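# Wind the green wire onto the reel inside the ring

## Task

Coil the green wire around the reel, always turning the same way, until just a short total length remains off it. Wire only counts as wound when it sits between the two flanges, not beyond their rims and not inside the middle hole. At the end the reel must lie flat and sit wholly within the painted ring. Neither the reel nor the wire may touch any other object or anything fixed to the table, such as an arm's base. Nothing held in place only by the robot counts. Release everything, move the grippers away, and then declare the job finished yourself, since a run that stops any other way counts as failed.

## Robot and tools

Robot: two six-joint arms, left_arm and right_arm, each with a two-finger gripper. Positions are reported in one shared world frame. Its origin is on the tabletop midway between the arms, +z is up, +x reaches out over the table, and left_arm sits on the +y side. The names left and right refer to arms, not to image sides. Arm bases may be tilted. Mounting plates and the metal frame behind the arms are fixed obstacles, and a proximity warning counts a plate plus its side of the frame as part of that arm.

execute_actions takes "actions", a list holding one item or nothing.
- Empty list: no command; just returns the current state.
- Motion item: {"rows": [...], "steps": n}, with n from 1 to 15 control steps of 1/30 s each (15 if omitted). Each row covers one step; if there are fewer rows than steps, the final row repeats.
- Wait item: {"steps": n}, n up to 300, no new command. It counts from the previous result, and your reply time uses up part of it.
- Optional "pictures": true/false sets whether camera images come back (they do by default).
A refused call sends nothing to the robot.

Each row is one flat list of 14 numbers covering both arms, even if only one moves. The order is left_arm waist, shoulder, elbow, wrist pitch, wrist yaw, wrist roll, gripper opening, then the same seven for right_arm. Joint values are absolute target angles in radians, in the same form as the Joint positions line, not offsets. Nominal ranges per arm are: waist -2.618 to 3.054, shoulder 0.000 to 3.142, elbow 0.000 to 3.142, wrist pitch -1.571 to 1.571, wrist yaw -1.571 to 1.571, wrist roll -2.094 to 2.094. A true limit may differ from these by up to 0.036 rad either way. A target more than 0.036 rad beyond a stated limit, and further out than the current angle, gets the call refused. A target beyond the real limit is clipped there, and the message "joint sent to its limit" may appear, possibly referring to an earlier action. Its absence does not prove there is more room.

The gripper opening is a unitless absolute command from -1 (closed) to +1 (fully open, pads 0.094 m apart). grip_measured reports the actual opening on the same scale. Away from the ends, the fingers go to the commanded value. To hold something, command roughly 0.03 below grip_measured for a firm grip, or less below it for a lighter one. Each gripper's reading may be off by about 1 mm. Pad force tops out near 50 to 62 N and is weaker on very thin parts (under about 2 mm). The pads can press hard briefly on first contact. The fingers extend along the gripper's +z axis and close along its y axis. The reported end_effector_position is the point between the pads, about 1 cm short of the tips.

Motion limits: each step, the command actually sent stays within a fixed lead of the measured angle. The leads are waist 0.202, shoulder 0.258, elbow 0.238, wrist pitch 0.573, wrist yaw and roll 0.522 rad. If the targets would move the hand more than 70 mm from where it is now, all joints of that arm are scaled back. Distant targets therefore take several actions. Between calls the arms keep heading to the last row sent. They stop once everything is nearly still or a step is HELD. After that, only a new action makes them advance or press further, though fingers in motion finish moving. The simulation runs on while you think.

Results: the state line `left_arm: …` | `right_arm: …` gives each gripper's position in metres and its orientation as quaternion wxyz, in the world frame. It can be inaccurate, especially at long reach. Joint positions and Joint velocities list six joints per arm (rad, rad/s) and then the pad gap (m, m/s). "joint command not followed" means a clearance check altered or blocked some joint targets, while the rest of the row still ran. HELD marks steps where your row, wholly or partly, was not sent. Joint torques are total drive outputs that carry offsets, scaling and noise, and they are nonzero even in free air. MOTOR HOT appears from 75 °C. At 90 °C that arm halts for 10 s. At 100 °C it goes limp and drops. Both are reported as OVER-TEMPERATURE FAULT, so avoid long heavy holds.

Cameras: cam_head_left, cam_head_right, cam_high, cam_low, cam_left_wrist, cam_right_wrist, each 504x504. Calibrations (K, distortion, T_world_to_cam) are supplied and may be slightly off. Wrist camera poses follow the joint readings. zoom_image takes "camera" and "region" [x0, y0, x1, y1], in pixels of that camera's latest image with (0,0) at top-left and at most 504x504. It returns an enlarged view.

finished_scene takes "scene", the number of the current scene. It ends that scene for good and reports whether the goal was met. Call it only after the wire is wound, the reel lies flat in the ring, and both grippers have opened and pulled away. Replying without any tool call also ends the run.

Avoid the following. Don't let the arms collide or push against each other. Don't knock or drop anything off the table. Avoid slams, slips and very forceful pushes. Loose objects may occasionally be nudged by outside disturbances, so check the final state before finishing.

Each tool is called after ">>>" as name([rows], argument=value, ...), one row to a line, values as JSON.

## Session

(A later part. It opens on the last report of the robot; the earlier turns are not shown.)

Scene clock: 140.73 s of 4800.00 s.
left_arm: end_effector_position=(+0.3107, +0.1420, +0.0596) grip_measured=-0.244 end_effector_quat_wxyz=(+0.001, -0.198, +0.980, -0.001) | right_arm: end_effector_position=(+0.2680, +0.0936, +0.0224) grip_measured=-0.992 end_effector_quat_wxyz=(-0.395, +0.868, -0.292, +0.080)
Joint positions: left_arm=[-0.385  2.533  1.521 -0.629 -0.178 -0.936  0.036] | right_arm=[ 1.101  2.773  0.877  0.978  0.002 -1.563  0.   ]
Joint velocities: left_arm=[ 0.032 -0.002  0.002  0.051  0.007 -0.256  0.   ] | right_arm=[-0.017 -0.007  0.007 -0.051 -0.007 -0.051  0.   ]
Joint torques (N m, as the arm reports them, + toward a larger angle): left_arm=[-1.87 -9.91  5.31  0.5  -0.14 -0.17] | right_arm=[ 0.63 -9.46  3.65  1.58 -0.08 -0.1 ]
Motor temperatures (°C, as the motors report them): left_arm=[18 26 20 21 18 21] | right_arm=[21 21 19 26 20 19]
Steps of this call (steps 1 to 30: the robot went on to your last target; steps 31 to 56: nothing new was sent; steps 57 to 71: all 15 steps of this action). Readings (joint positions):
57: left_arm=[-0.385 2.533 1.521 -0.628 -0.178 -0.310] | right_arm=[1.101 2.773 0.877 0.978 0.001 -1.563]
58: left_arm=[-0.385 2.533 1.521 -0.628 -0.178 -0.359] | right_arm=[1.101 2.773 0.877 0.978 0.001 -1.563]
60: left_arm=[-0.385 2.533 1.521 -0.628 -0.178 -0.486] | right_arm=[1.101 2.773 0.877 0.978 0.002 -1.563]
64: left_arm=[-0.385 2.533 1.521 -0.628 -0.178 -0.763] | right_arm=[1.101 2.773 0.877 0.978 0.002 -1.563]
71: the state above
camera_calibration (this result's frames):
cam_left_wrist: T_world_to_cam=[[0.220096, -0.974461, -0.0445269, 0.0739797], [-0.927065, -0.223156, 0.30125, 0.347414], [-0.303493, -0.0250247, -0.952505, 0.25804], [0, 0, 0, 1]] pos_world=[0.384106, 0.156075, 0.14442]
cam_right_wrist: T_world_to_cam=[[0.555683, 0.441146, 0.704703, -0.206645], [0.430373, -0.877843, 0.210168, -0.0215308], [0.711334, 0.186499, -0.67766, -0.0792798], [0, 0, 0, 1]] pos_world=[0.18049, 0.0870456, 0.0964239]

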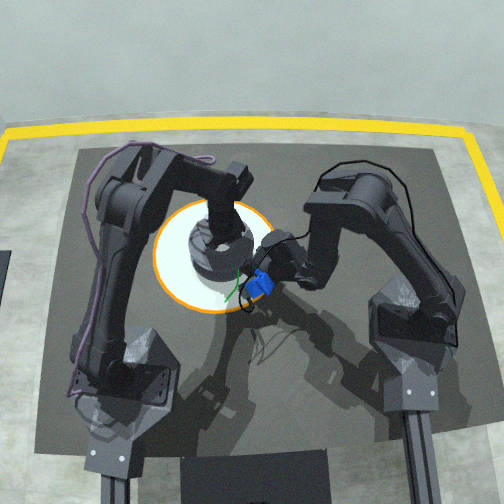

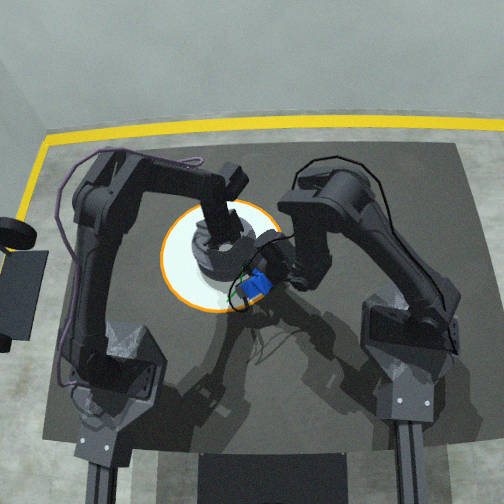

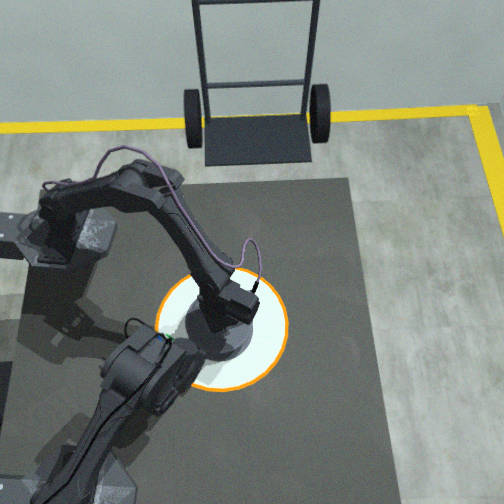

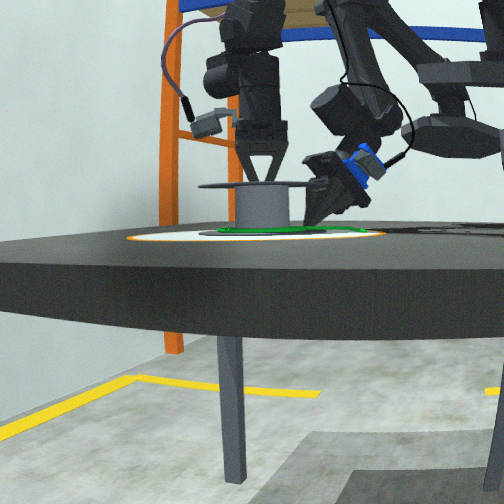

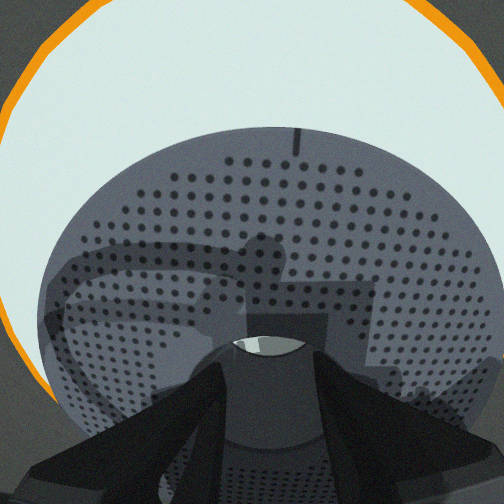

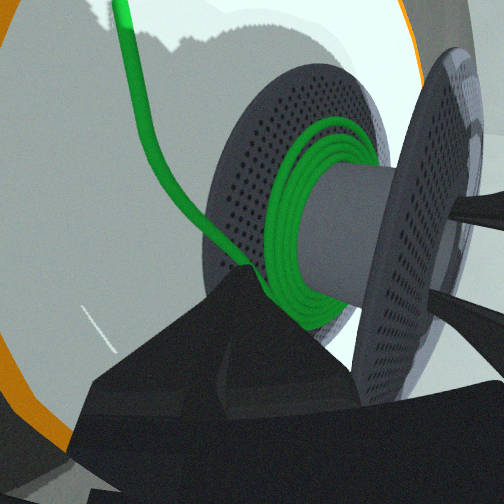

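Guide works. Finish stroke, regrip, and one short stroke.

>>> execute_actions([
  {"rows":[[-0.382,2.53,1.525,-0.625,-0.184,-2.06,-0.232,1.098,2.796,0.907,0.965,0,-1.57,-1]],"steps":15},
], pictures=false)

>>> execute_actions([
  {"rows":[[-0.382,2.53,1.525,-0.625,-0.184,-2.06,-0.232,1.098,2.796,0.907,0.965,0,-1.57,-1],[-0.382,2.53,1.525,-0.625,-0.184,-2.06,-0.5,1.098,2.796,0.907,0.965,0,-1.57,-1],[-0.382,2.53,1.525,-0.625,-0.184,-2.06,-0.5,1.098,2.796,0.907,0.965,0,-1.57,-1],[-0.382,2.53,1.525,-0.625,-0.184,-2.06,-0.5,1.098,2.796,0.907,0.965,0,-1.57,-1],[-0.382,2.53,1.525,-0.625,-0.184,-0.4,-0.5,1.098,2.796,0.907,0.965,0,-1.57,-1]],"steps":15},
], pictures=false)

>>> execute_actions([
  {"steps":12},
], pictures=false)

>>> execute_actions([
  {"rows":[[-0.382,2.53,1.525,-0.625,-0.184,-0.4,-0.4,1.098,2.796,0.907,0.965,0,-1.57,-1],[-0.382,2.53,1.525,-0.625,-0.184,-0.4,-0.32,1.098,2.796,0.907,0.965,0,-1.57,-1],[-0.382,2.53,1.525,-0.625,-0.184,-0.4,-0.27,1.098,2.796,0.907,0.965,0,-1.57,-1],[-0.382,2.53,1.525,-0.625,-0.184,-0.4,-0.232,1.098,2.796,0.907,0.965,0,-1.57,-1]],"steps":8},
], pictures=false)

>>> execute_actions([
  {"rows":[[-0.382,2.53,1.525,-0.625,-0.184,-2.06,-0.232,1.098,2.796,0.907,0.965,0,-1.57,-1]],"steps":15},
], pictures=false)

>>> execute_actions([
  {"steps":10},
], pictures=false)

>>> execute_actions([
  {"rows":[[-0.382,2.53,1.525,-0.625,-0.184,-2.06,-0.232,1.098,2.75,0.87,0.965,0,-1.57,-1],[-0.382,2.53,1.525,-0.625,-0.184,-2.06,-0.232,1.098,2.72,0.83,0.96,0,-1.57,-1],[-0.382,2.53,1.525,-0.625,-0.184,-2.06,-0.232,1.098,2.69,0.80,0.93,0,-1.57,-1],[-0.382,2.53,1.525,-0.625,-0.184,-2.06,-0.232,1.098,2.66,0.78,0.89,0,-1.57,-1],[-0.382,2.53,1.525,-0.625,-0.184,-2.06,-0.232,1.098,2.63,0.76,0.84,0,-1.57,-1],[-0.382,2.53,1.525,-0.625,-0.184,-2.06,-0.232,1.098,2.60,0.74,0.79,0,-1.57,-1],[-0.382,2.53,1.525,-0.625,-0.184,-2.06,-0.232,1.098,2.57,0.72,0.74,0,-1.57,-1],[-0.382,2.53,1.525,-0.625,-0.184,-2.06,-0.232,1.098,2.54,0.70,0.69,0,-1.57,-1],[-0.382,2.53,1.525,-0.625,-0.184,-2.06,-0.6,1.098,2.51,0.69,0.64,0,-1.57,-1],[-0.382,2.53,1.525,-0.625,-0.184,-2.06,-1,1.098,2.47,0.68,0.58,0,-1.57,-1]],"steps":15},
])

Scene clock: 147.60 s of 4800.00 s.
left_arm: end_effector_position=(+0.3100, +0.1422, +0.0596) grip_measured=-0.244 end_effector_quat_wxyz=(+0.001, +0.658, -0.753, +0.000) | right_arm: end_effector_position=(+0.2682, +0.0936, +0.0224) grip_measured=-0.992 end_effector_quat_wxyz=(-0.395, +0.868, -0.292, +0.080)
Joint positions: left_arm=[-0.385  2.533  1.521 -0.632 -0.177 -1.973  0.036] | right_arm=[ 1.101  2.773  0.877  0.978  0.003 -1.563  0.   ]
Joint velocities: left_arm=[ 0.007 -0.002  0.012 -0.037 -0.066 -0.505 -0.001] | right_arm=[-0.012  0.007 -0.002 -0.022 -0.066  0.037  0.   ]
Joint torques (N m, as the arm reports them, + toward a larger angle): left_arm=[ -1.91 -10.04   5.25   0.49  -0.08  -0.14] | right_arm=[ 0.57 -9.45  3.66  1.59 -0.07 -0.09]
Motor temperatures (°C, as the motors report them): left_arm=[18 26 20 21 18 21] | right_arm=[21 21 19 26 20 19]
Steps of this call (steps 1 to 30: the robot went on to your last target; steps 31 to 100: nothing new was sent; then 3.03 s passed at rest; steps 101 to 115: all 15 steps of this action). Readings (joint positions):
101: left_arm=[-0.385 2.533 1.521 -0.629 -0.178 -1.052] | right_arm=[1.101 2.773 0.877 0.978 0.003 -1.563]
102: left_arm=[-0.385 2.533 1.521 -0.629 -0.178 -1.149] | right_arm=[1.101 2.773 0.877 0.978 0.003 -1.563]
104: left_arm=[-0.385 2.533 1.521 -0.629 -0.178 -1.340] | right_arm=[1.101 2.773 0.877 0.978 0.003 -1.563]
108: left_arm=[-0.385 2.533 1.521 -0.631 -0.178 -1.711] | right_arm=[1.101 2.773 0.877 0.978 0.003 -1.563]
115: the state above

Scene clock: 148.10 s of 4800.00 s.
left_arm: end_effector_position=(+0.3103, +0.1421, +0.0596) grip_measured=-0.499 end_effector_quat_wxyz=(-0.000, -0.211, +0.977, -0.001) | right_arm: end_effector_position=(+0.2682, +0.0936, +0.0224) grip_measured=-0.992 end_effector_quat_wxyz=(-0.395, +0.868, -0.292, +0.080)
Joint positions: left_arm=[-0.385  2.533  1.521 -0.631 -0.177 -0.964  0.024] | right_arm=[ 1.101  2.773  0.877  0.978  0.003 -1.563  0.   ]
Joint velocities: left_arm=[ 0.002 -0.012  0.007  0.007 -0.066  2.747  0.   ] | right_arm=[-0.002 -0.002 -0.007 -0.007 -0.022  0.037 -0.   ]
Joint torques (N m, as the arm reports them, + toward a larger angle): left_arm=[-2.04 -9.76  5.17  0.43 -0.11  0.08] | right_arm=[ 0.62 -9.45  3.67  1.6  -0.07 -0.08]
Motor temperatures (°C, as the motors report them): left_arm=[18 26 20 21 18 21] | right_arm=[21 21 19 26 20 19]
Steps of this call (steps 1 to 15: all 15 steps of this action). Readings (joint positions):
1: left_arm=[-0.385 2.533 1.521 -0.632 -0.177 -1.987] | right_arm=[1.101 2.773 0.877 0.978 0.003 -1.563]
2: left_arm=[-0.385 2.533 1.521 -0.632 -0.177 -1.999] | right_arm=[1.101 2.773 0.877 0.978 0.003 -1.563]
4: left_arm=[-0.385 2.533 1.521 -0.631 -0.177 -2.019] | right_arm=[1.101 2.773 0.877 0.978 0.003 -1.563]
8: left_arm=[-0.385 2.533 1.521 -0.631 -0.177 -1.651] | right_arm=[1.101 2.773 0.877 0.978 0.003 -1.563]
15: the state above

Scene clock: 148.50 s of 4800.00 s.
left_arm: end_effector_position=(+0.3103, +0.1421, +0.0596) grip_measured=-0.499 end_effector_quat_wxyz=(+0.000, +0.046, +0.999, -0.001) | right_arm: end_effector_position=(+0.2682, +0.0936, +0.0224) grip_measured=-0.992 end_effector_quat_wxyz=(-0.395, +0.868, -0.292, +0.080)
Joint positions: left_arm=[-0.385  2.533  1.521 -0.631 -0.177 -0.446  0.024] | right_arm=[ 1.101  2.773  0.877  0.978  0.003 -1.563  0.   ]
Joint velocities: left_arm=[-0.032 -0.002  0.007 -0.022 -0.081  0.256  0.   ] | right_arm=[-0.002  0.012 -0.012 -0.022  0.022  0.007  0.   ]
Joint torques (N m, as the arm reports them, + toward a larger angle): left_arm=[-2.17 -9.97  5.23  0.46 -0.07  0.04] | right_arm=[ 0.61 -9.48  3.66  1.59 -0.07 -0.08]
Motor temperatures (°C, as the motors report them): left_arm=[18 26 20 21 18 21] | right_arm=[21 21 19 26 20 19]
Steps of this call (steps 1 to 12: the robot went on to your last target). Readings (joint positions):
1: left_arm=[-0.385 2.533 1.521 -0.631 -0.177 -0.866] | right_arm=[1.101 2.773 0.877 0.978 0.003 -1.563]
2: left_arm=[-0.385 2.533 1.521 -0.631 -0.177 -0.776] | right_arm=[1.101 2.773 0.877 0.978 0.003 -1.563]
4: left_arm=[-0.385 2.533 1.521 -0.631 -0.177 -0.642] | right_arm=[1.101 2.773 0.877 0.978 0.003 -1.563]
8: left_arm=[-0.385 2.533 1.521 -0.631 -0.177 -0.503] | right_arm=[1.101 2.773 0.877 0.978 0.003 -1.563]
12: the state above

Scene clock: 148.77 s of 4800.00 s.
left_arm: end_effector_position=(+0.3103, +0.1421, +0.0596) grip_measured=-0.245 end_effector_quat_wxyz=(+0.000, +0.061, +0.998, -0.001) | right_arm: end_effector_position=(+0.2682, +0.0936, +0.0224) grip_measured=-0.992 end_effector_quat_wxyz=(-0.394, +0.868, -0.292, +0.081)
Joint positions: left_arm=[-0.385  2.533  1.521 -0.631 -0.177 -0.416  0.035] | right_arm=[ 1.101  2.773  0.877  0.978  0.003 -1.564  0.   ]
Joint velocities: left_arm=[-0.022  0.007  0.007 -0.022 -0.066  0.051 -0.001] | right_arm=[ 0.002 -0.002  0.002  0.125 -0.022 -0.051  0.   ]
Joint torques (N m, as the arm reports them, + toward a larger angle): left_arm=[-2.06 -9.93  5.18  0.5  -0.09  0.15] | right_arm=[ 0.72 -9.47  3.64  1.59 -0.07 -0.09]
Motor temperatures (°C, as the motors report them): left_arm=[18 26 20 21 18 21] | right_arm=[21 21 19 26 20 19]
Steps of this call (steps 1 to 8: all 8 steps of this action). Readings (joint positions):
1: left_arm=[-0.385 2.533 1.521 -0.631 -0.177 -0.438] | right_arm=[1.101 2.773 0.877 0.978 0.003 -1.563]
2: left_arm=[-0.385 2.533 1.521 -0.631 -0.177 -0.432] | right_arm=[1.101 2.773 0.877 0.978 0.003 -1.563]
4: left_arm=[-0.385 2.533 1.521 -0.631 -0.177 -0.423] | right_arm=[1.101 2.773 0.877 0.978 0.003 -1.564]
8: the state above

Scene clock: 149.27 s of 4800.00 s.
left_arm: end_effector_position=(+0.3102, +0.1420, +0.0596) grip_measured=-0.244 end_effector_quat_wxyz=(-0.001, -0.585, +0.811, -0.001) | right_arm: end_effector_position=(+0.2682, +0.0936, +0.0224) grip_measured=-0.992 end_effector_quat_wxyz=(-0.394, +0.868, -0.292, +0.081)
Joint positions: left_arm=[-0.385  2.533  1.521 -0.631 -0.177 -1.787  0.036] | right_arm=[ 1.101  2.773  0.877  0.978  0.003 -1.564  0.   ]
Joint velocities: left_arm=[ 0.012  0.002 -0.012 -0.037  0.022 -1.663 -0.001] | right_arm=[ 0.012  0.007  0.002 -0.081 -0.037 -0.095  0.   ]
Joint torques (N m, as the arm reports them, + toward a larger angle): left_arm=[ -1.84 -10.12   4.82   0.5   -0.13  -0.12] | right_arm=[ 0.71 -9.49  3.67  1.6  -0.1  -0.09]
Motor temperatures (°C, as the motors report them): left_arm=[18 26 20 21 18 21] | right_arm=[21 21 19 26 20 19]
Steps of this call (steps 1 to 15: all 15 steps of this action). Readings (joint positions):
1: left_arm=[-0.385 2.533 1.521 -0.631 -0.177 -0.487] | right_arm=[1.101 2.773 0.877 0.978 0.003 -1.564]
2: left_arm=[-0.385 2.533 1.521 -0.631 -0.177 -0.585] | right_arm=[1.101 2.773 0.877 0.978 0.003 -1.564]
4: left_arm=[-0.385 2.533 1.521 -0.631 -0.177 -0.777] | right_arm=[1.101 2.773 0.877 0.978 0.003 -1.564]
8: left_arm=[-0.385 2.533 1.521 -0.631 -0.177 -1.161] | right_arm=[1.101 2.773 0.877 0.978 0.003 -1.564]
15: the state above

Scene clock: 149.60 s of 4800.00 s.
left_arm: end_effector_position=(+0.3101, +0.1418, +0.0596) grip_measured=-0.244 end_effector_quat_wxyz=(+0.002, +0.674, -0.739, +0.001) | right_arm: end_effector_position=(+0.2682, +0.0936, +0.0224) grip_measured=-0.992 end_effector_quat_wxyz=(-0.394, +0.868, -0.292, +0.081)
Joint positions: left_arm=[-0.385  2.533  1.521 -0.631 -0.175 -2.017  0.036] | right_arm=[ 1.101  2.773  0.877  0.978  0.003 -1.564  0.   ]
Joint velocities: left_arm=[-0.002 -0.012  0.007 -0.022 -0.022 -0.11   0.   ] | right_arm=[-0.007  0.002 -0.007  0.066 -0.007 -0.007  0.   ]
Joint torques (N m, as the arm reports them, + toward a larger angle): left_arm=[-2.1  -9.91  5.16  0.46 -0.13 -0.2 ] | right_arm=[ 0.62 -9.46  3.65  1.59 -0.08 -0.09]
Motor temperatures (°C, as the motors report them): left_arm=[18 26 20 21 18 21] | right_arm=[21 21 19 26 20 19]
Steps of this call (steps 1 to 10: the robot went on to your last target). Readings (joint positions):
1: left_arm=[-0.385 2.533 1.521 -0.631 -0.176 -1.839] | right_arm=[1.101 2.773 0.877 0.978 0.003 -1.564]
2: left_arm=[-0.385 2.533 1.521 -0.631 -0.176 -1.880] | right_arm=[1.101 2.773 0.877 0.978 0.003 -1.564]
4: left_arm=[-0.385 2.533 1.521 -0.631 -0.176 -1.940] | right_arm=[1.101 2.773 0.877 0.978 0.003 -1.564]
8: left_arm=[-0.385 2.533 1.521 -0.631 -0.175 -2.001] | right_arm=[1.101 2.773 0.877 0.978 0.003 -1.564]
10: the state above

Scene clock: 150.10 s of 4800.00 s.
left_arm: end_effector_position=(+0.3102, +0.1416, +0.0596) grip_measured=-0.990 end_effector_quat_wxyz=(+0.002, +0.686, -0.727, +0.001) | right_arm: end_effector_position=(+0.2403, +0.0480, +0.0549) grip_measured=-0.992 end_effector_quat_wxyz=(-0.312, +0.901, -0.298, +0.054)
Joint positions: left_arm=[-0.385  2.533  1.521 -0.63  -0.175 -2.05   0.   ] | right_arm=[ 1.101  2.482  0.706  0.672  0.003 -1.564  0.   ]
Joint velocities: left_arm=[-0.012 -0.007  0.002 -0.022  0.007 -0.007 -0.001] | right_arm=[-0.012 -0.007 -0.007 -0.388 -0.007 -0.007  0.   ]
Joint torques (N m, as the arm reports them, + toward a larger angle): left_arm=[-1.81 -9.81  5.04  0.4  -0.11 -0.05] | right_arm=[  0.56 -11.09  -0.12   1.07  -0.06  -0.08]
Motor temperatures (°C, as the motors report them): left_arm=[18 26 20 21 18 21] | right_arm=[21 21 19 26 20 19]
Steps of this call (steps 1 to 15: all 15 steps of this action). Readings (joint positions):
1: left_arm=[-0.385 2.533 1.521 -0.631 -0.175 -2.022] | right_arm=[1.101 2.773 0.877 0.978 0.003 -1.564]
2: left_arm=[-0.385 2.533 1.521 -0.631 -0.175 -2.027] | right_arm=[1.101 2.769 0.875 0.978 0.003 -1.564]
4: left_arm=[-0.385 2.533 1.521 -0.631 -0.175 -2.033] | right_arm=[1.101 2.738 0.845 0.963 0.003 -1.564]
8: left_arm=[-0.385 2.533 1.521 -0.631 -0.175 -2.041] | right_arm=[1.101 2.616 0.758 0.859 0.003 -1.564]
15: the state above
camera_calibration (this result's frames):
cam_left_wrist: T_world_to_cam=[[0.971519, -0.23236, -0.0464744, -0.26439], [-0.207531, -0.928996, 0.306427, 0.223356], [-0.114376, -0.288054, -0.950759, 0.236376], [0, 0, 0, 1]] pos_world=[0.330249, 0.214153, 0.144007]
cam_right_wrist: T_world_to_cam=[[0.614485, 0.548765, 0.566802, -0.205688], [0.470682, -0.831582, 0.29484, -0.07303], [0.63314, 0.0856088, -0.769289, -0.000403988], [0, 0, 0, 1]] pos_world=[0.161022, 0.0521786, 0.137806]

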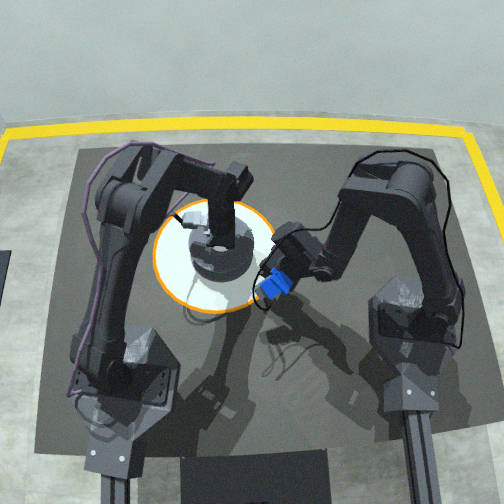

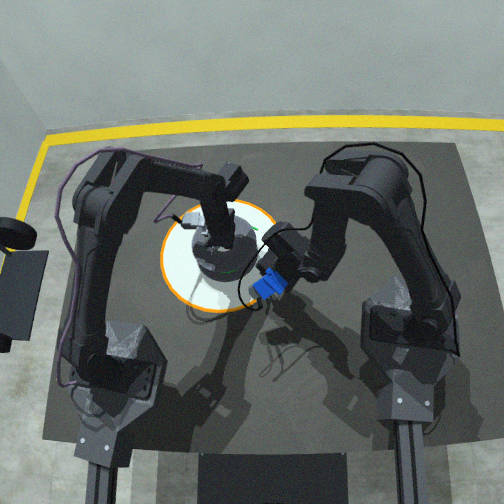

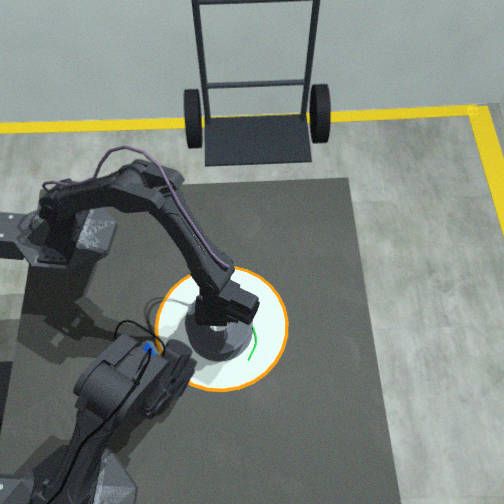

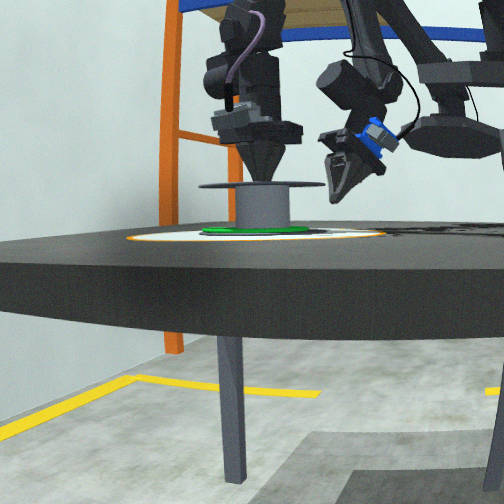

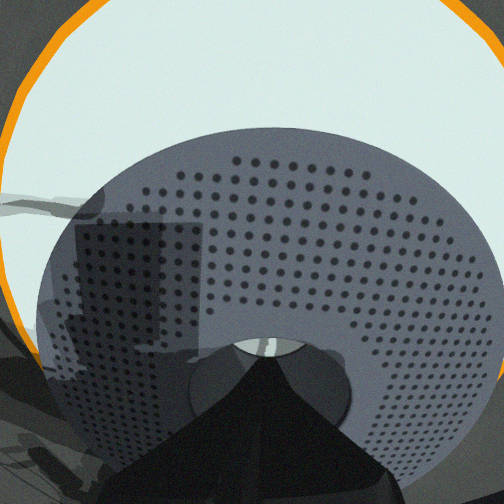

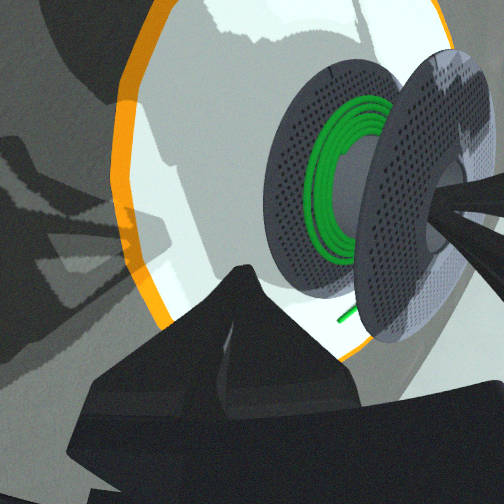

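>>> zoom_image(camera="cam_high", region=[170, 270, 300, 400])

>>> zoom_image(camera="cam_right_wrist", region=[240, 40, 504, 360])

Region (170, 270, 300, 400) of cam_high's 504x504 image, scaled by 3.877, with more detail than that image has.

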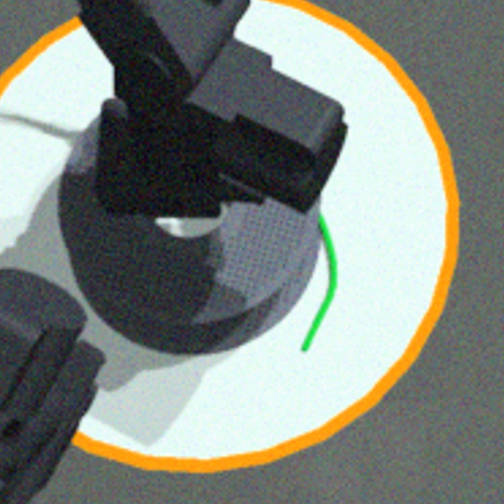

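Region (240, 40, 504, 360) of cam_right_wrist's 504x504 image, scaled by 1.575, with more detail than that image has; it fills the left 416 columns of this view, and the rest is white.

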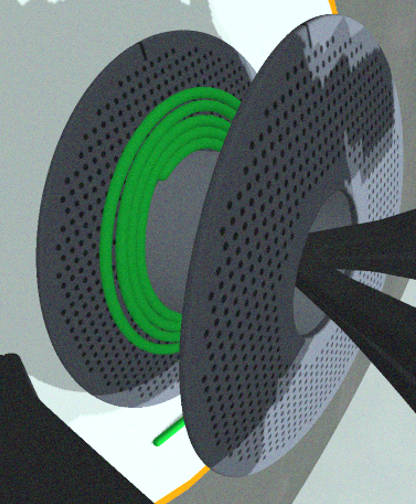

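>>> execute_actions([
  {"rows":[[-0.382,2.53,1.525,-0.625,-0.184,0.5,-0.5,1.098,2.47,0.68,0.58,0,-1.57,-1]],"steps":15},
], pictures=false)

>>> execute_actions([
  {"steps":17},
], pictures=false)

>>> execute_actions([
  {"rows":[[-0.382,2.53,1.525,-0.625,-0.184,0.5,-0.4,1.098,2.49,0.70,0.62,0,-1.57,-1],[-0.382,2.53,1.525,-0.625,-0.184,0.5,-0.32,1.098,2.51,0.712,0.65,0,-1.57,-1],[-0.382,2.53,1.525,-0.625,-0.184,0.5,-0.27,1.098,2.53,0.724,0.68,0,-1.57,-1],[-0.382,2.53,1.525,-0.625,-0.184,0.5,-0.232,1.098,2.55,0.736,0.71,0,-1.57,-1],[-0.382,2.53,1.525,-0.625,-0.184,0.5,-0.232,1.098,2.57,0.748,0.74,0,-1.57,-1],[-0.382,2.53,1.525,-0.625,-0.184,0.5,-0.232,1.098,2.59,0.76,0.77,0,-1.57,-1],[-0.382,2.53,1.525,-0.625,-0.184,0.5,-0.232,1.098,2.61,0.772,0.80,0,-1.57,-1],[-0.382,2.53,1.525,-0.625,-0.184,-2.06,-0.232,1.098,2.63,0.784,0.83,0,-1.57,-1],[-0.382,2.53,1.525,-0.625,-0.184,-2.06,-0.232,1.098,2.65,0.796,0.86,0,-1.57,-1],[-0.382,2.53,1.525,-0.625,-0.184,-2.06,-0.232,1.098,2.67,0.808,0.89,0,-1.57,-1],[-0.382,2.53,1.525,-0.625,-0.184,-2.06,-0.232,1.098,2.69,0.82,0.92,0,-1.57,-1],[-0.382,2.53,1.525,-0.625,-0.184,-2.06,-0.232,1.098,2.71,0.83,0.95,0,-1.57,-1],[-0.382,2.53,1.525,-0.625,-0.184,-2.06,-0.232,1.098,2.733,0.84,0.972,0,-1.57,-1]],"steps":15},
], pictures=false)

>>> execute_actions([
  {"steps":25},
], pictures=false)

>>> execute_actions([
  {"rows":[[-0.382,2.53,1.525,-0.625,-0.184,-2.06,-0.5,1.098,2.738,0.85,0.972,0,-1.57,-1],[-0.382,2.53,1.525,-0.625,-0.184,-2.06,-0.5,1.098,2.744,0.86,0.972,0,-1.57,-1],[-0.382,2.53,1.525,-0.625,-0.184,-2.06,-0.5,1.098,2.75,0.87,0.972,0,-1.57,-1],[-0.382,2.53,1.525,-0.625,-0.184,0.5,-0.5,1.098,2.757,0.88,0.972,0,-1.57,-1],[-0.382,2.53,1.525,-0.625,-0.184,0.5,-0.5,1.098,2.765,0.89,0.972,0,-1.57,-1],[-0.382,2.53,1.525,-0.625,-0.184,0.5,-0.5,1.098,2.773,0.897,0.972,0,-1.57,-1],[-0.382,2.53,1.525,-0.625,-0.184,0.5,-0.5,1.098,2.78,0.903,0.972,0,-1.57,-1]],"steps":15},
], pictures=false)

>>> execute_actions([
  {"steps":20},
], pictures=false)

>>> execute_actions([
  {"rows":[[-0.382,2.53,1.525,-0.625,-0.184,0.5,-0.4,1.098,2.78,0.903,0.972,0,-1.57,-1],[-0.382,2.53,1.525,-0.625,-0.184,0.5,-0.32,1.098,2.78,0.903,0.972,0,-1.57,-1],[-0.382,2.53,1.525,-0.625,-0.184,0.5,-0.27,1.098,2.788,0.905,0.972,0,-1.57,-1],[-0.382,2.53,1.525,-0.625,-0.184,0.5,-0.232,1.098,2.796,0.907,0.972,0,-1.57,-1]],"steps":12},
])

Scene clock: 165.63 s of 4800.00 s.
left_arm: end_effector_position=(+0.3102, +0.1416, +0.0596) grip_measured=-0.501 end_effector_quat_wxyz=(-0.000, -0.033, +0.999, -0.002) | right_arm: end_effector_position=(+0.2319, +0.0372, +0.0455) grip_measured=-0.992 end_effector_quat_wxyz=(-0.281, +0.911, -0.299, +0.044)
Joint positions: left_arm=[-0.385  2.533  1.521 -0.63  -0.175 -0.603  0.023] | right_arm=[ 1.101  2.482  0.706  0.605  0.003 -1.564  0.   ]
Joint velocities: left_arm=[-0.007  0.012  0.007  0.022 -0.051  2.85  -0.001] | right_arm=[-0.017 -0.007 -0.007 -0.037 -0.066  0.007 -0.001]
Joint torques (N m, as the arm reports them, + toward a larger angle): left_arm=[-1.96 -9.96  5.23  0.44 -0.15  0.01] | right_arm=[  0.53 -11.08   0.12   1.13  -0.06  -0.08]
Motor temperatures (°C, as the motors report them): left_arm=[18 26 20 21 18 21] | right_arm=[21 22 19 25 20 19]
Steps of this call (steps 1 to 30: the robot went on to your last target; steps 31 to 100: nothing new was sent; then 11.70 s passed at rest; steps 101 to 115: all 15 steps of this action). Readings (joint positions):
101: left_arm=[-0.385 2.533 1.521 -0.630 -0.175 -1.979] | right_arm=[1.101 2.482 0.706 0.605 0.003 -1.564]
102: left_arm=[-0.385 2.533 1.521 -0.630 -0.175 -1.879] | right_arm=[1.101 2.482 0.706 0.605 0.003 -1.564]
104: left_arm=[-0.385 2.533 1.521 -0.630 -0.175 -1.683] | right_arm=[1.101 2.482 0.706 0.605 0.003 -1.564]
108: left_arm=[-0.385 2.533 1.521 -0.630 -0.175 -1.290] | right_arm=[1.101 2.482 0.706 0.605 0.003 -1.564]
115: the state above

Scene clock: 166.20 s of 4800.00 s.
left_arm: end_effector_position=(+0.3104, +0.1420, +0.0596) grip_measured=-0.501 end_effector_quat_wxyz=(+0.001, +0.474, +0.881, -0.001) | right_arm: end_effector_position=(+0.2319, +0.0372, +0.0455) grip_measured=-0.992 end_effector_quat_wxyz=(-0.281, +0.911, -0.299, +0.044)
Joint positions: left_arm=[-0.385  2.533  1.521 -0.63  -0.177  0.45   0.023] | right_arm=[ 1.101  2.482  0.706  0.605  0.003 -1.564  0.   ]
Joint velocities: left_arm=[-0.032  0.012 -0.002  0.066 -0.022  0.344 -0.001] | right_arm=[-0.012 -0.017 -0.007 -0.022 -0.022  0.051 -0.001]
Joint torques (N m, as the arm reports them, + toward a larger angle): left_arm=[-1.98 -9.78  5.17  0.46 -0.13  0.04] | right_arm=[  0.53 -11.11   0.1    1.14  -0.08  -0.09]
Motor temperatures (°C, as the motors report them): left_arm=[18 26 20 21 18 21] | right_arm=[21 22 19 25 20 19]
Steps of this call (steps 1 to 17: the robot went on to your last target). Readings (joint positions):
1: left_arm=[-0.385 2.533 1.521 -0.630 -0.175 -0.505] | right_arm=[1.101 2.482 0.706 0.605 0.003 -1.564]
2: left_arm=[-0.385 2.533 1.521 -0.630 -0.175 -0.407] | right_arm=[1.101 2.482 0.706 0.605 0.003 -1.564]
4: left_arm=[-0.385 2.533 1.521 -0.630 -0.175 -0.211] | right_arm=[1.101 2.482 0.706 0.605 0.003 -1.564]
8: left_arm=[-0.385 2.533 1.521 -0.630 -0.175 0.165] | right_arm=[1.101 2.482 0.706 0.605 0.003 -1.564]
17: the state above

Scene clock: 166.70 s of 4800.00 s.
left_arm: end_effector_position=(+0.3104, +0.1420, +0.0596) grip_measured=-0.244 end_effector_quat_wxyz=(+0.000, +0.133, +0.991, -0.001) | right_arm: end_effector_position=(+0.2523, +0.0710, +0.0190) grip_measured=-0.992 end_effector_quat_wxyz=(-0.352, +0.886, -0.295, +0.067)
Joint positions: left_arm=[-0.385  2.533  1.521 -0.63  -0.177 -0.271  0.036] | right_arm=[ 1.101  2.712  0.81   0.888  0.003 -1.564  0.   ]
Joint velocities: left_arm=[-0.017 -0.012 -0.007  0.022  0.007 -2.821 -0.001] | right_arm=[-0.012  0.217  0.115  0.491 -0.022 -0.081  0.001]
Joint torques (N m, as the arm reports them, + toward a larger angle): left_arm=[ -2.16 -10.14   5.35   0.42  -0.13  -0.1 ] | right_arm=[  0.81 -10.42   2.99   1.63  -0.04  -0.09]
Motor temperatures (°C, as the motors report them): left_arm=[18 26 20 21 18 21] | right_arm=[21 22 19 25 20 19]
Steps of this call (steps 1 to 15: all 15 steps of this action). Readings (joint positions):
1: left_arm=[-0.385 2.533 1.521 -0.630 -0.177 0.458] | right_arm=[1.101 2.482 0.706 0.605 0.003 -1.564]
2: left_arm=[-0.385 2.533 1.521 -0.630 -0.177 0.465] | right_arm=[1.101 2.484 0.706 0.609 0.003 -1.564]
4: left_arm=[-0.385 2.533 1.521 -0.630 -0.177 0.475] | right_arm=[1.101 2.498 0.706 0.638 0.003 -1.564]
8: left_arm=[-0.385 2.533 1.521 -0.630 -0.177 0.410] | right_arm=[1.101 2.577 0.734 0.717 0.003 -1.564]
15: the state above

Scene clock: 167.53 s of 4800.00 s.
left_arm: end_effector_position=(+0.3104, +0.1419, +0.0596) grip_measured=-0.243 end_effector_quat_wxyz=(+0.001, +0.672, -0.741, +0.001) | right_arm: end_effector_position=(+0.2598, +0.0804, +0.0287) grip_measured=-0.992 end_effector_quat_wxyz=(-0.382, +0.873, -0.293, +0.076)
Joint positions: left_arm=[-0.385  2.533  1.521 -0.63  -0.177 -2.011  0.036] | right_arm=[ 1.101  2.72   0.813  0.96   0.003 -1.564  0.   ]
Joint velocities: left_arm=[ 0.022 -0.017 -0.002  0.022 -0.051 -0.286 -0.   ] | right_arm=[ 0.007  0.012 -0.002 -0.081 -0.007 -0.022 -0.001]
Joint torques (N m, as the arm reports them, + toward a larger angle): left_arm=[-2.05 -9.81  5.37  0.47 -0.1  -0.2 ] | right_arm=[ 0.58 -9.86  3.43  1.79 -0.08 -0.08]
Motor temperatures (°C, as the motors report them): left_arm=[18 26 20 21 18 21] | right_arm=[21 22 19 25 20 19]
Steps of this call (steps 1 to 25: the robot went on to your last target). Readings (joint positions):
1: left_arm=[-0.385 2.533 1.521 -0.630 -0.177 -0.368] | right_arm=[1.101 2.717 0.812 0.903 0.003 -1.564]
2: left_arm=[-0.385 2.533 1.521 -0.630 -0.177 -0.465] | right_arm=[1.101 2.719 0.813 0.913 0.003 -1.564]
4: left_arm=[-0.385 2.533 1.521 -0.630 -0.177 -0.659] | right_arm=[1.101 2.720 0.813 0.929 0.003 -1.564]
8: left_arm=[-0.385 2.533 1.521 -0.630 -0.177 -1.047] | right_arm=[1.101 2.720 0.813 0.949 0.003 -1.564]
25: the state above

Scene clock: 168.03 s of 4800.00 s.
left_arm: end_effector_position=(+0.3105, +0.1418, +0.0596) grip_measured=-0.499 end_effector_quat_wxyz=(+0.000, -0.169, +0.986, -0.002) | right_arm: end_effector_position=(+0.2682, +0.0935, +0.0236) grip_measured=-0.992 end_effector_quat_wxyz=(-0.392, +0.869, -0.292, +0.080)
Joint positions: left_arm=[-0.385  2.533  1.521 -0.629 -0.177 -0.877  0.024] | right_arm=[ 1.101  2.764  0.877  0.963  0.003 -1.564  0.   ]
Joint velocities: left_arm=[-0.012  0.007  0.002 -0.037 -0.037  2.791 -0.   ] | right_arm=[ 0.017  0.007 -0.007 -0.007  0.022  0.007  0.   ]
Joint torques (N m, as the arm reports them, + toward a larger angle): left_arm=[ -1.9  -10.11   5.2    0.45  -0.15   0.03] | right_arm=[  0.64 -10.22   3.36   1.81  -0.07  -0.07]
Motor temperatures (°C, as the motors report them): left_arm=[18 26 20 21 18 21] | right_arm=[21 22 19 25 20 19]
Steps of this call (steps 1 to 15: all 15 steps of this action). Readings (joint positions):
1: left_arm=[-0.385 2.533 1.521 -0.630 -0.177 -2.019] | right_arm=[1.101 2.720 0.813 0.960 0.003 -1.564]
2: left_arm=[-0.385 2.533 1.521 -0.629 -0.177 -2.025] | right_arm=[1.101 2.720 0.815 0.960 0.003 -1.564]
4: left_arm=[-0.385 2.533 1.521 -0.629 -0.177 -1.958] | right_arm=[1.101 2.729 0.830 0.960 0.003 -1.564]
8: left_arm=[-0.385 2.533 1.521 -0.629 -0.177 -1.564] | right_arm=[1.101 2.755 0.871 0.963 0.003 -1.564]
15: the state above

Scene clock: 168.70 s of 4800.00 s.
left_arm: end_effector_position=(+0.3106, +0.1419, +0.0596) grip_measured=-0.499 end_effector_quat_wxyz=(+0.001, +0.475, +0.880, -0.001) | right_arm: end_effector_position=(+0.2682, +0.0935, +0.0236) grip_measured=-0.992 end_effector_quat_wxyz=(-0.392, +0.869, -0.292, +0.080)
Joint positions: left_arm=[-0.385  2.533  1.521 -0.629 -0.178  0.451  0.024] | right_arm=[ 1.101  2.764  0.877  0.963  0.003 -1.564  0.   ]
Joint velocities: left_arm=[-0.002  0.002  0.002  0.037  0.007  0.227 -0.001] | right_arm=[-0.002  0.002  0.022 -0.022 -0.007 -0.081 -0.002]
Joint torques (N m, as the arm reports them, + toward a larger angle): left_arm=[-1.99 -9.95  5.32  0.44 -0.08  0.09] | right_arm=[  0.61 -10.08   3.47   1.79  -0.07  -0.08]
Motor temperatures (°C, as the motors report them): left_arm=[18 26 20 21 18 21] | right_arm=[21 22 19 25 20 19]
Steps of this call (steps 1 to 20: the robot went on to your last target). Readings (joint positions):
1: left_arm=[-0.385 2.533 1.521 -0.629 -0.177 -0.779] | right_arm=[1.101 2.764 0.877 0.963 0.003 -1.564]
2: left_arm=[-0.385 2.533 1.521 -0.629 -0.177 -0.681] | right_arm=[1.101 2.764 0.877 0.963 0.003 -1.564]
4: left_arm=[-0.385 2.533 1.521 -0.629 -0.177 -0.484] | right_arm=[1.101 2.764 0.877 0.963 0.003 -1.564]
8: left_arm=[-0.385 2.533 1.521 -0.629 -0.177 -0.092] | right_arm=[1.101 2.764 0.877 0.963 0.003 -1.564]
20: the state above

Scene clock: 169.10 s of 4800.00 s.
left_arm: end_effector_position=(+0.3106, +0.1419, +0.0596) grip_measured=-0.245 end_effector_quat_wxyz=(+0.001, +0.489, +0.872, -0.001) | right_arm: end_effector_position=(+0.2681, +0.0935, +0.0225) grip_measured=-0.992 end_effector_quat_wxyz=(-0.394, +0.868, -0.292, +0.081)
Joint positions: left_arm=[-0.385  2.533  1.521 -0.629 -0.178  0.484  0.035] | right_arm=[ 1.101  2.773  0.877  0.978  0.003 -1.564  0.   ]
Joint velocities: left_arm=[-0.007  0.022 -0.012 -0.037  0.022 -0.022  0.   ] | right_arm=[-0.002  0.007  0.017  0.066 -0.007  0.007 -0.002]
Joint torques (N m, as the arm reports them, + toward a larger angle): left_arm=[-2.15 -9.94  5.23  0.42 -0.07  0.15] | right_arm=[ 0.65 -9.64  3.68  1.6  -0.07 -0.09]
Motor temperatures (°C, as the motors report them): left_arm=[18 26 20 21 18 21] | right_arm=[21 22 19 25 20 19]
Steps of this call (steps 1 to 12: all 12 steps of this action). Readings (joint positions):
1: left_arm=[-0.385 2.533 1.521 -0.629 -0.178 0.460] | right_arm=[1.101 2.764 0.877 0.963 0.003 -1.564]
2: left_arm=[-0.385 2.533 1.521 -0.629 -0.178 0.467] | right_arm=[1.101 2.764 0.877 0.963 0.003 -1.564]
4: left_arm=[-0.385 2.533 1.521 -0.629 -0.178 0.476] | right_arm=[1.101 2.765 0.877 0.965 0.003 -1.564]
8: left_arm=[-0.385 2.533 1.521 -0.629 -0.178 0.482] | right_arm=[1.101 2.772 0.877 0.976 0.003 -1.564]
12: the state above
camera_calibration (this result's frames):
cam_left_wrist: T_world_to_cam=[[-0.930135, -0.36415, -0.0473664, 0.34478], [-0.361001, 0.883113, 0.299651, 0.0145961], [-0.067288, 0.295815, -0.952872, 0.139135], [0, 0, 0, 1]] pos_world=[0.335323, 0.0715035, 0.144535]
cam_right_wrist: T_world_to_cam=[[0.555363, 0.441313, 0.704851, -0.206625], [0.429974, -0.877873, 0.210861, -0.021599], [0.711825, 0.185963, -0.677291, -0.079359], [0, 0, 0, 1]] pos_world=[0.180529, 0.0869831, 0.0964451]

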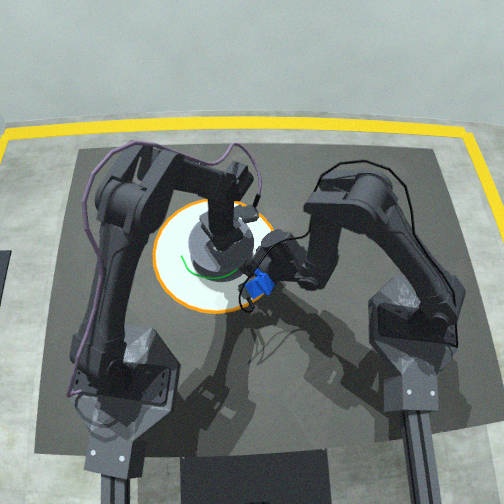

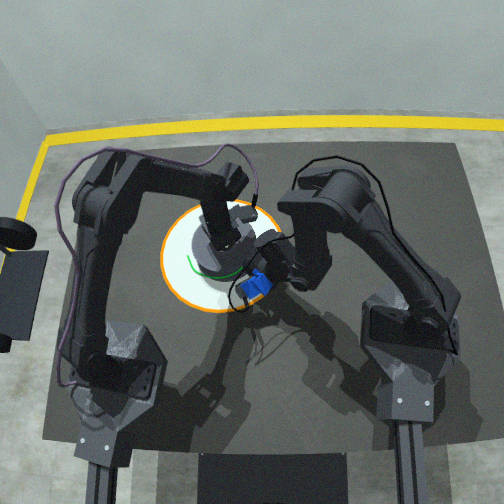

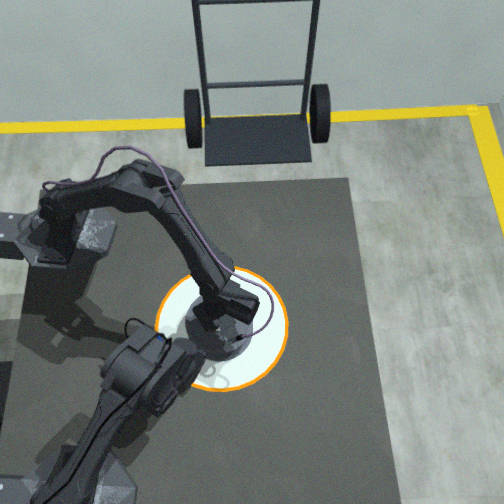

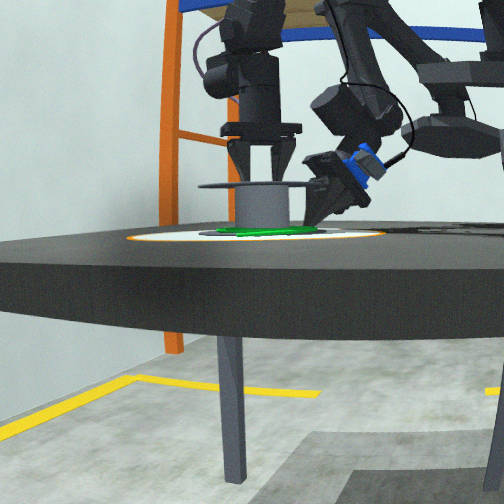

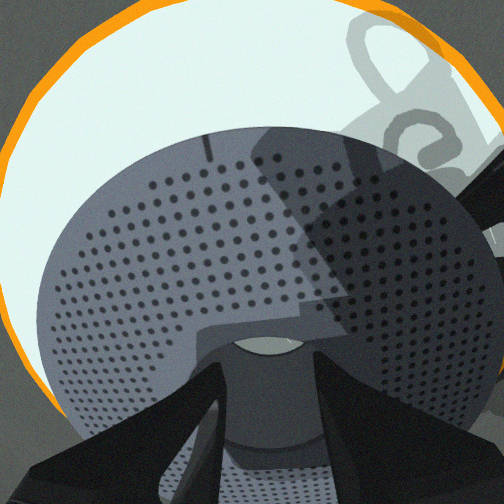

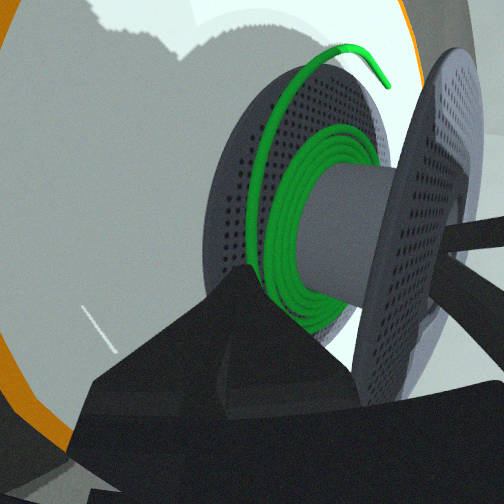

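>>> execute_actions([
  {"rows":[[-0.382,2.53,1.525,-0.625,-0.184,0.5,-0.232,1.098,2.804,0.911,0.985,0,-1.57,-1],[-0.382,2.53,1.525,-0.625,-0.184,0.5,-0.232,1.098,2.812,0.915,0.998,0,-1.57,-1],[-0.382,2.53,1.525,-0.625,-0.184,0.5,-0.232,1.098,2.82,0.919,1.011,0,-1.57,-1],[-0.382,2.53,1.525,-0.625,-0.184,0.5,-0.232,1.098,2.828,0.923,1.024,0,-1.57,-1],[-0.382,2.53,1.525,-0.625,-0.184,0.5,-0.232,1.098,2.836,0.927,1.037,0,-1.57,-1],[-0.382,2.53,1.525,-0.625,-0.184,0.5,-0.232,1.098,2.845,0.931,1.05,0,-1.57,-1]],"steps":15},
])

Scene clock: 173.10 s of 4800.00 s.
left_arm: end_effector_position=(+0.3111, +0.1428, +0.0596) grip_measured=-0.244 end_effector_quat_wxyz=(+0.001, +0.491, +0.871, +0.001) | right_arm: end_effector_position=(+0.2738, +0.1018, +0.0224) grip_measured=-0.992 end_effector_quat_wxyz=(-0.420, +0.856, -0.289, +0.089)
Joint positions: left_arm=[-0.383  2.533  1.521 -0.629 -0.18   0.489  0.035] | right_arm=[ 1.101  2.818  0.901  1.057  0.003 -1.564  0.   ]
Joint velocities: left_arm=[-0.007 -0.007  0.002 -0.022  0.037 -0.051 -0.001] | right_arm=[-0.007 -0.012 -0.007  0.007 -0.037  0.022 -0.   ]
Joint torques (N m, as the arm reports them, + toward a larger angle): left_arm=[-1.96 -9.99  5.07  0.45 -0.1   0.12] | right_arm=[ 0.61 -9.33  3.62  1.66 -0.07 -0.09]
Motor temperatures (°C, as the motors report them): left_arm=[18 26 20 21 18 21] | right_arm=[21 22 19 26 20 19]
Steps of this call (steps 1 to 15: the robot went on to your last target; steps 16 to 90: nothing new was sent; then 0.50 s passed at rest; steps 91 to 105: all 15 steps of this action). Readings (joint positions):
91: left_arm=[-0.385 2.533 1.521 -0.629 -0.178 0.485] | right_arm=[1.101 2.773 0.877 0.979 0.003 -1.564]
92: left_arm=[-0.385 2.533 1.521 -0.629 -0.178 0.485] | right_arm=[1.101 2.776 0.879 0.983 0.003 -1.564]
94: left_arm=[-0.385 2.533 1.521 -0.629 -0.178 0.485] | right_arm=[1.101 2.788 0.887 1.001 0.003 -1.564]
98: left_arm=[-0.385 2.533 1.521 -0.629 -0.180 0.487] | right_arm=[1.101 2.812 0.901 1.043 0.003 -1.564]
105: the state above
camera_calibration (this result's frames):
cam_left_wrist: T_world_to_cam=[[-0.931604, -0.360117, -0.0492885, 0.345479], [-0.357627, 0.883923, 0.301301, 0.0127981], [-0.0649363, 0.29832, -0.952254, 0.137718], [0, 0, 0, 1]] pos_world=[0.335369, 0.0720165, 0.144314]
cam_right_wrist: T_world_to_cam=[[0.53354, 0.404322, 0.742872, -0.204544], [0.419236, -0.889264, 0.182898, -0.0120122], [0.734558, 0.213855, -0.643964, -0.0948139], [0, 0, 0, 1]] pos_world=[0.183815, 0.0922961, 0.0930903]

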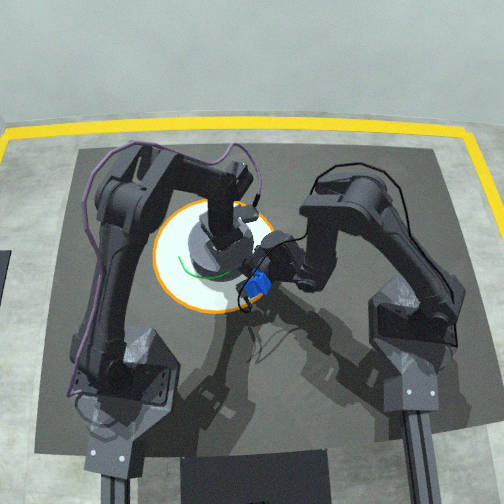

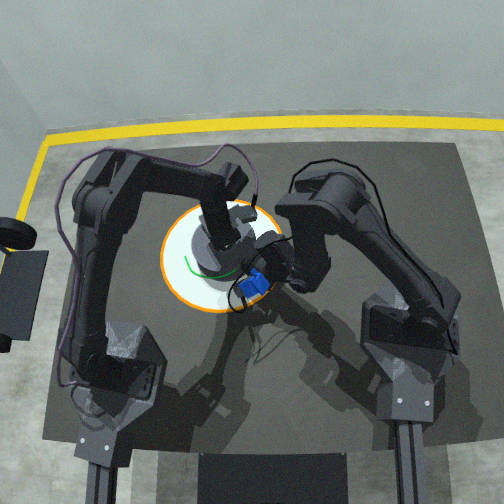

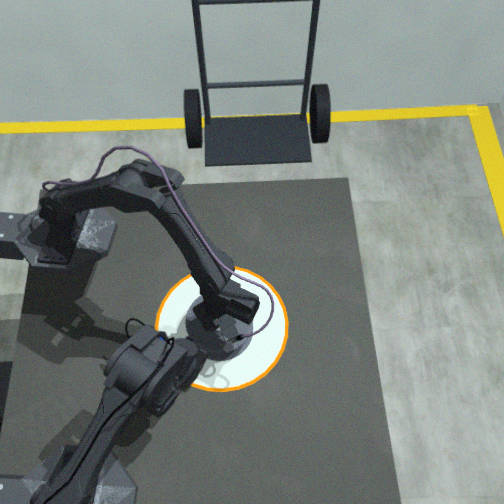

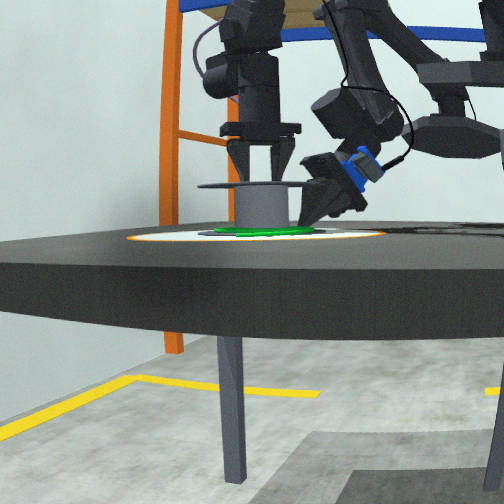

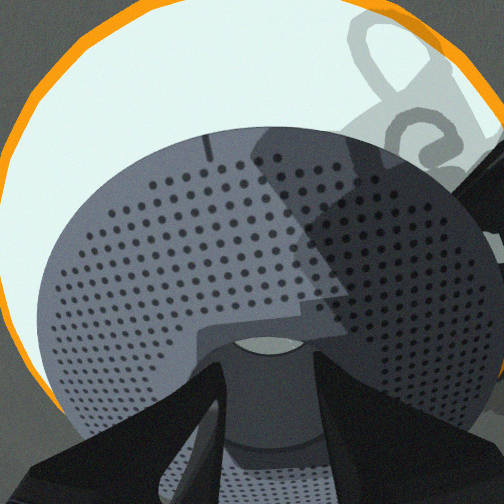

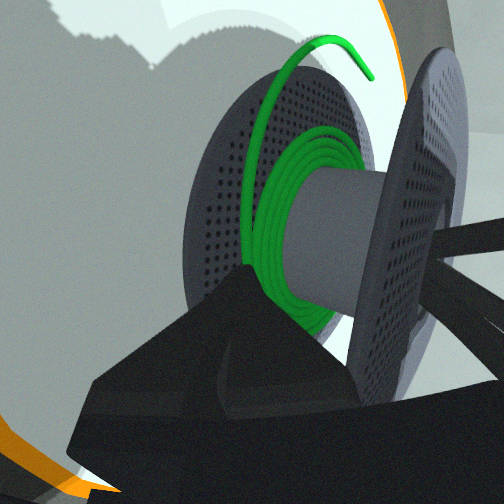

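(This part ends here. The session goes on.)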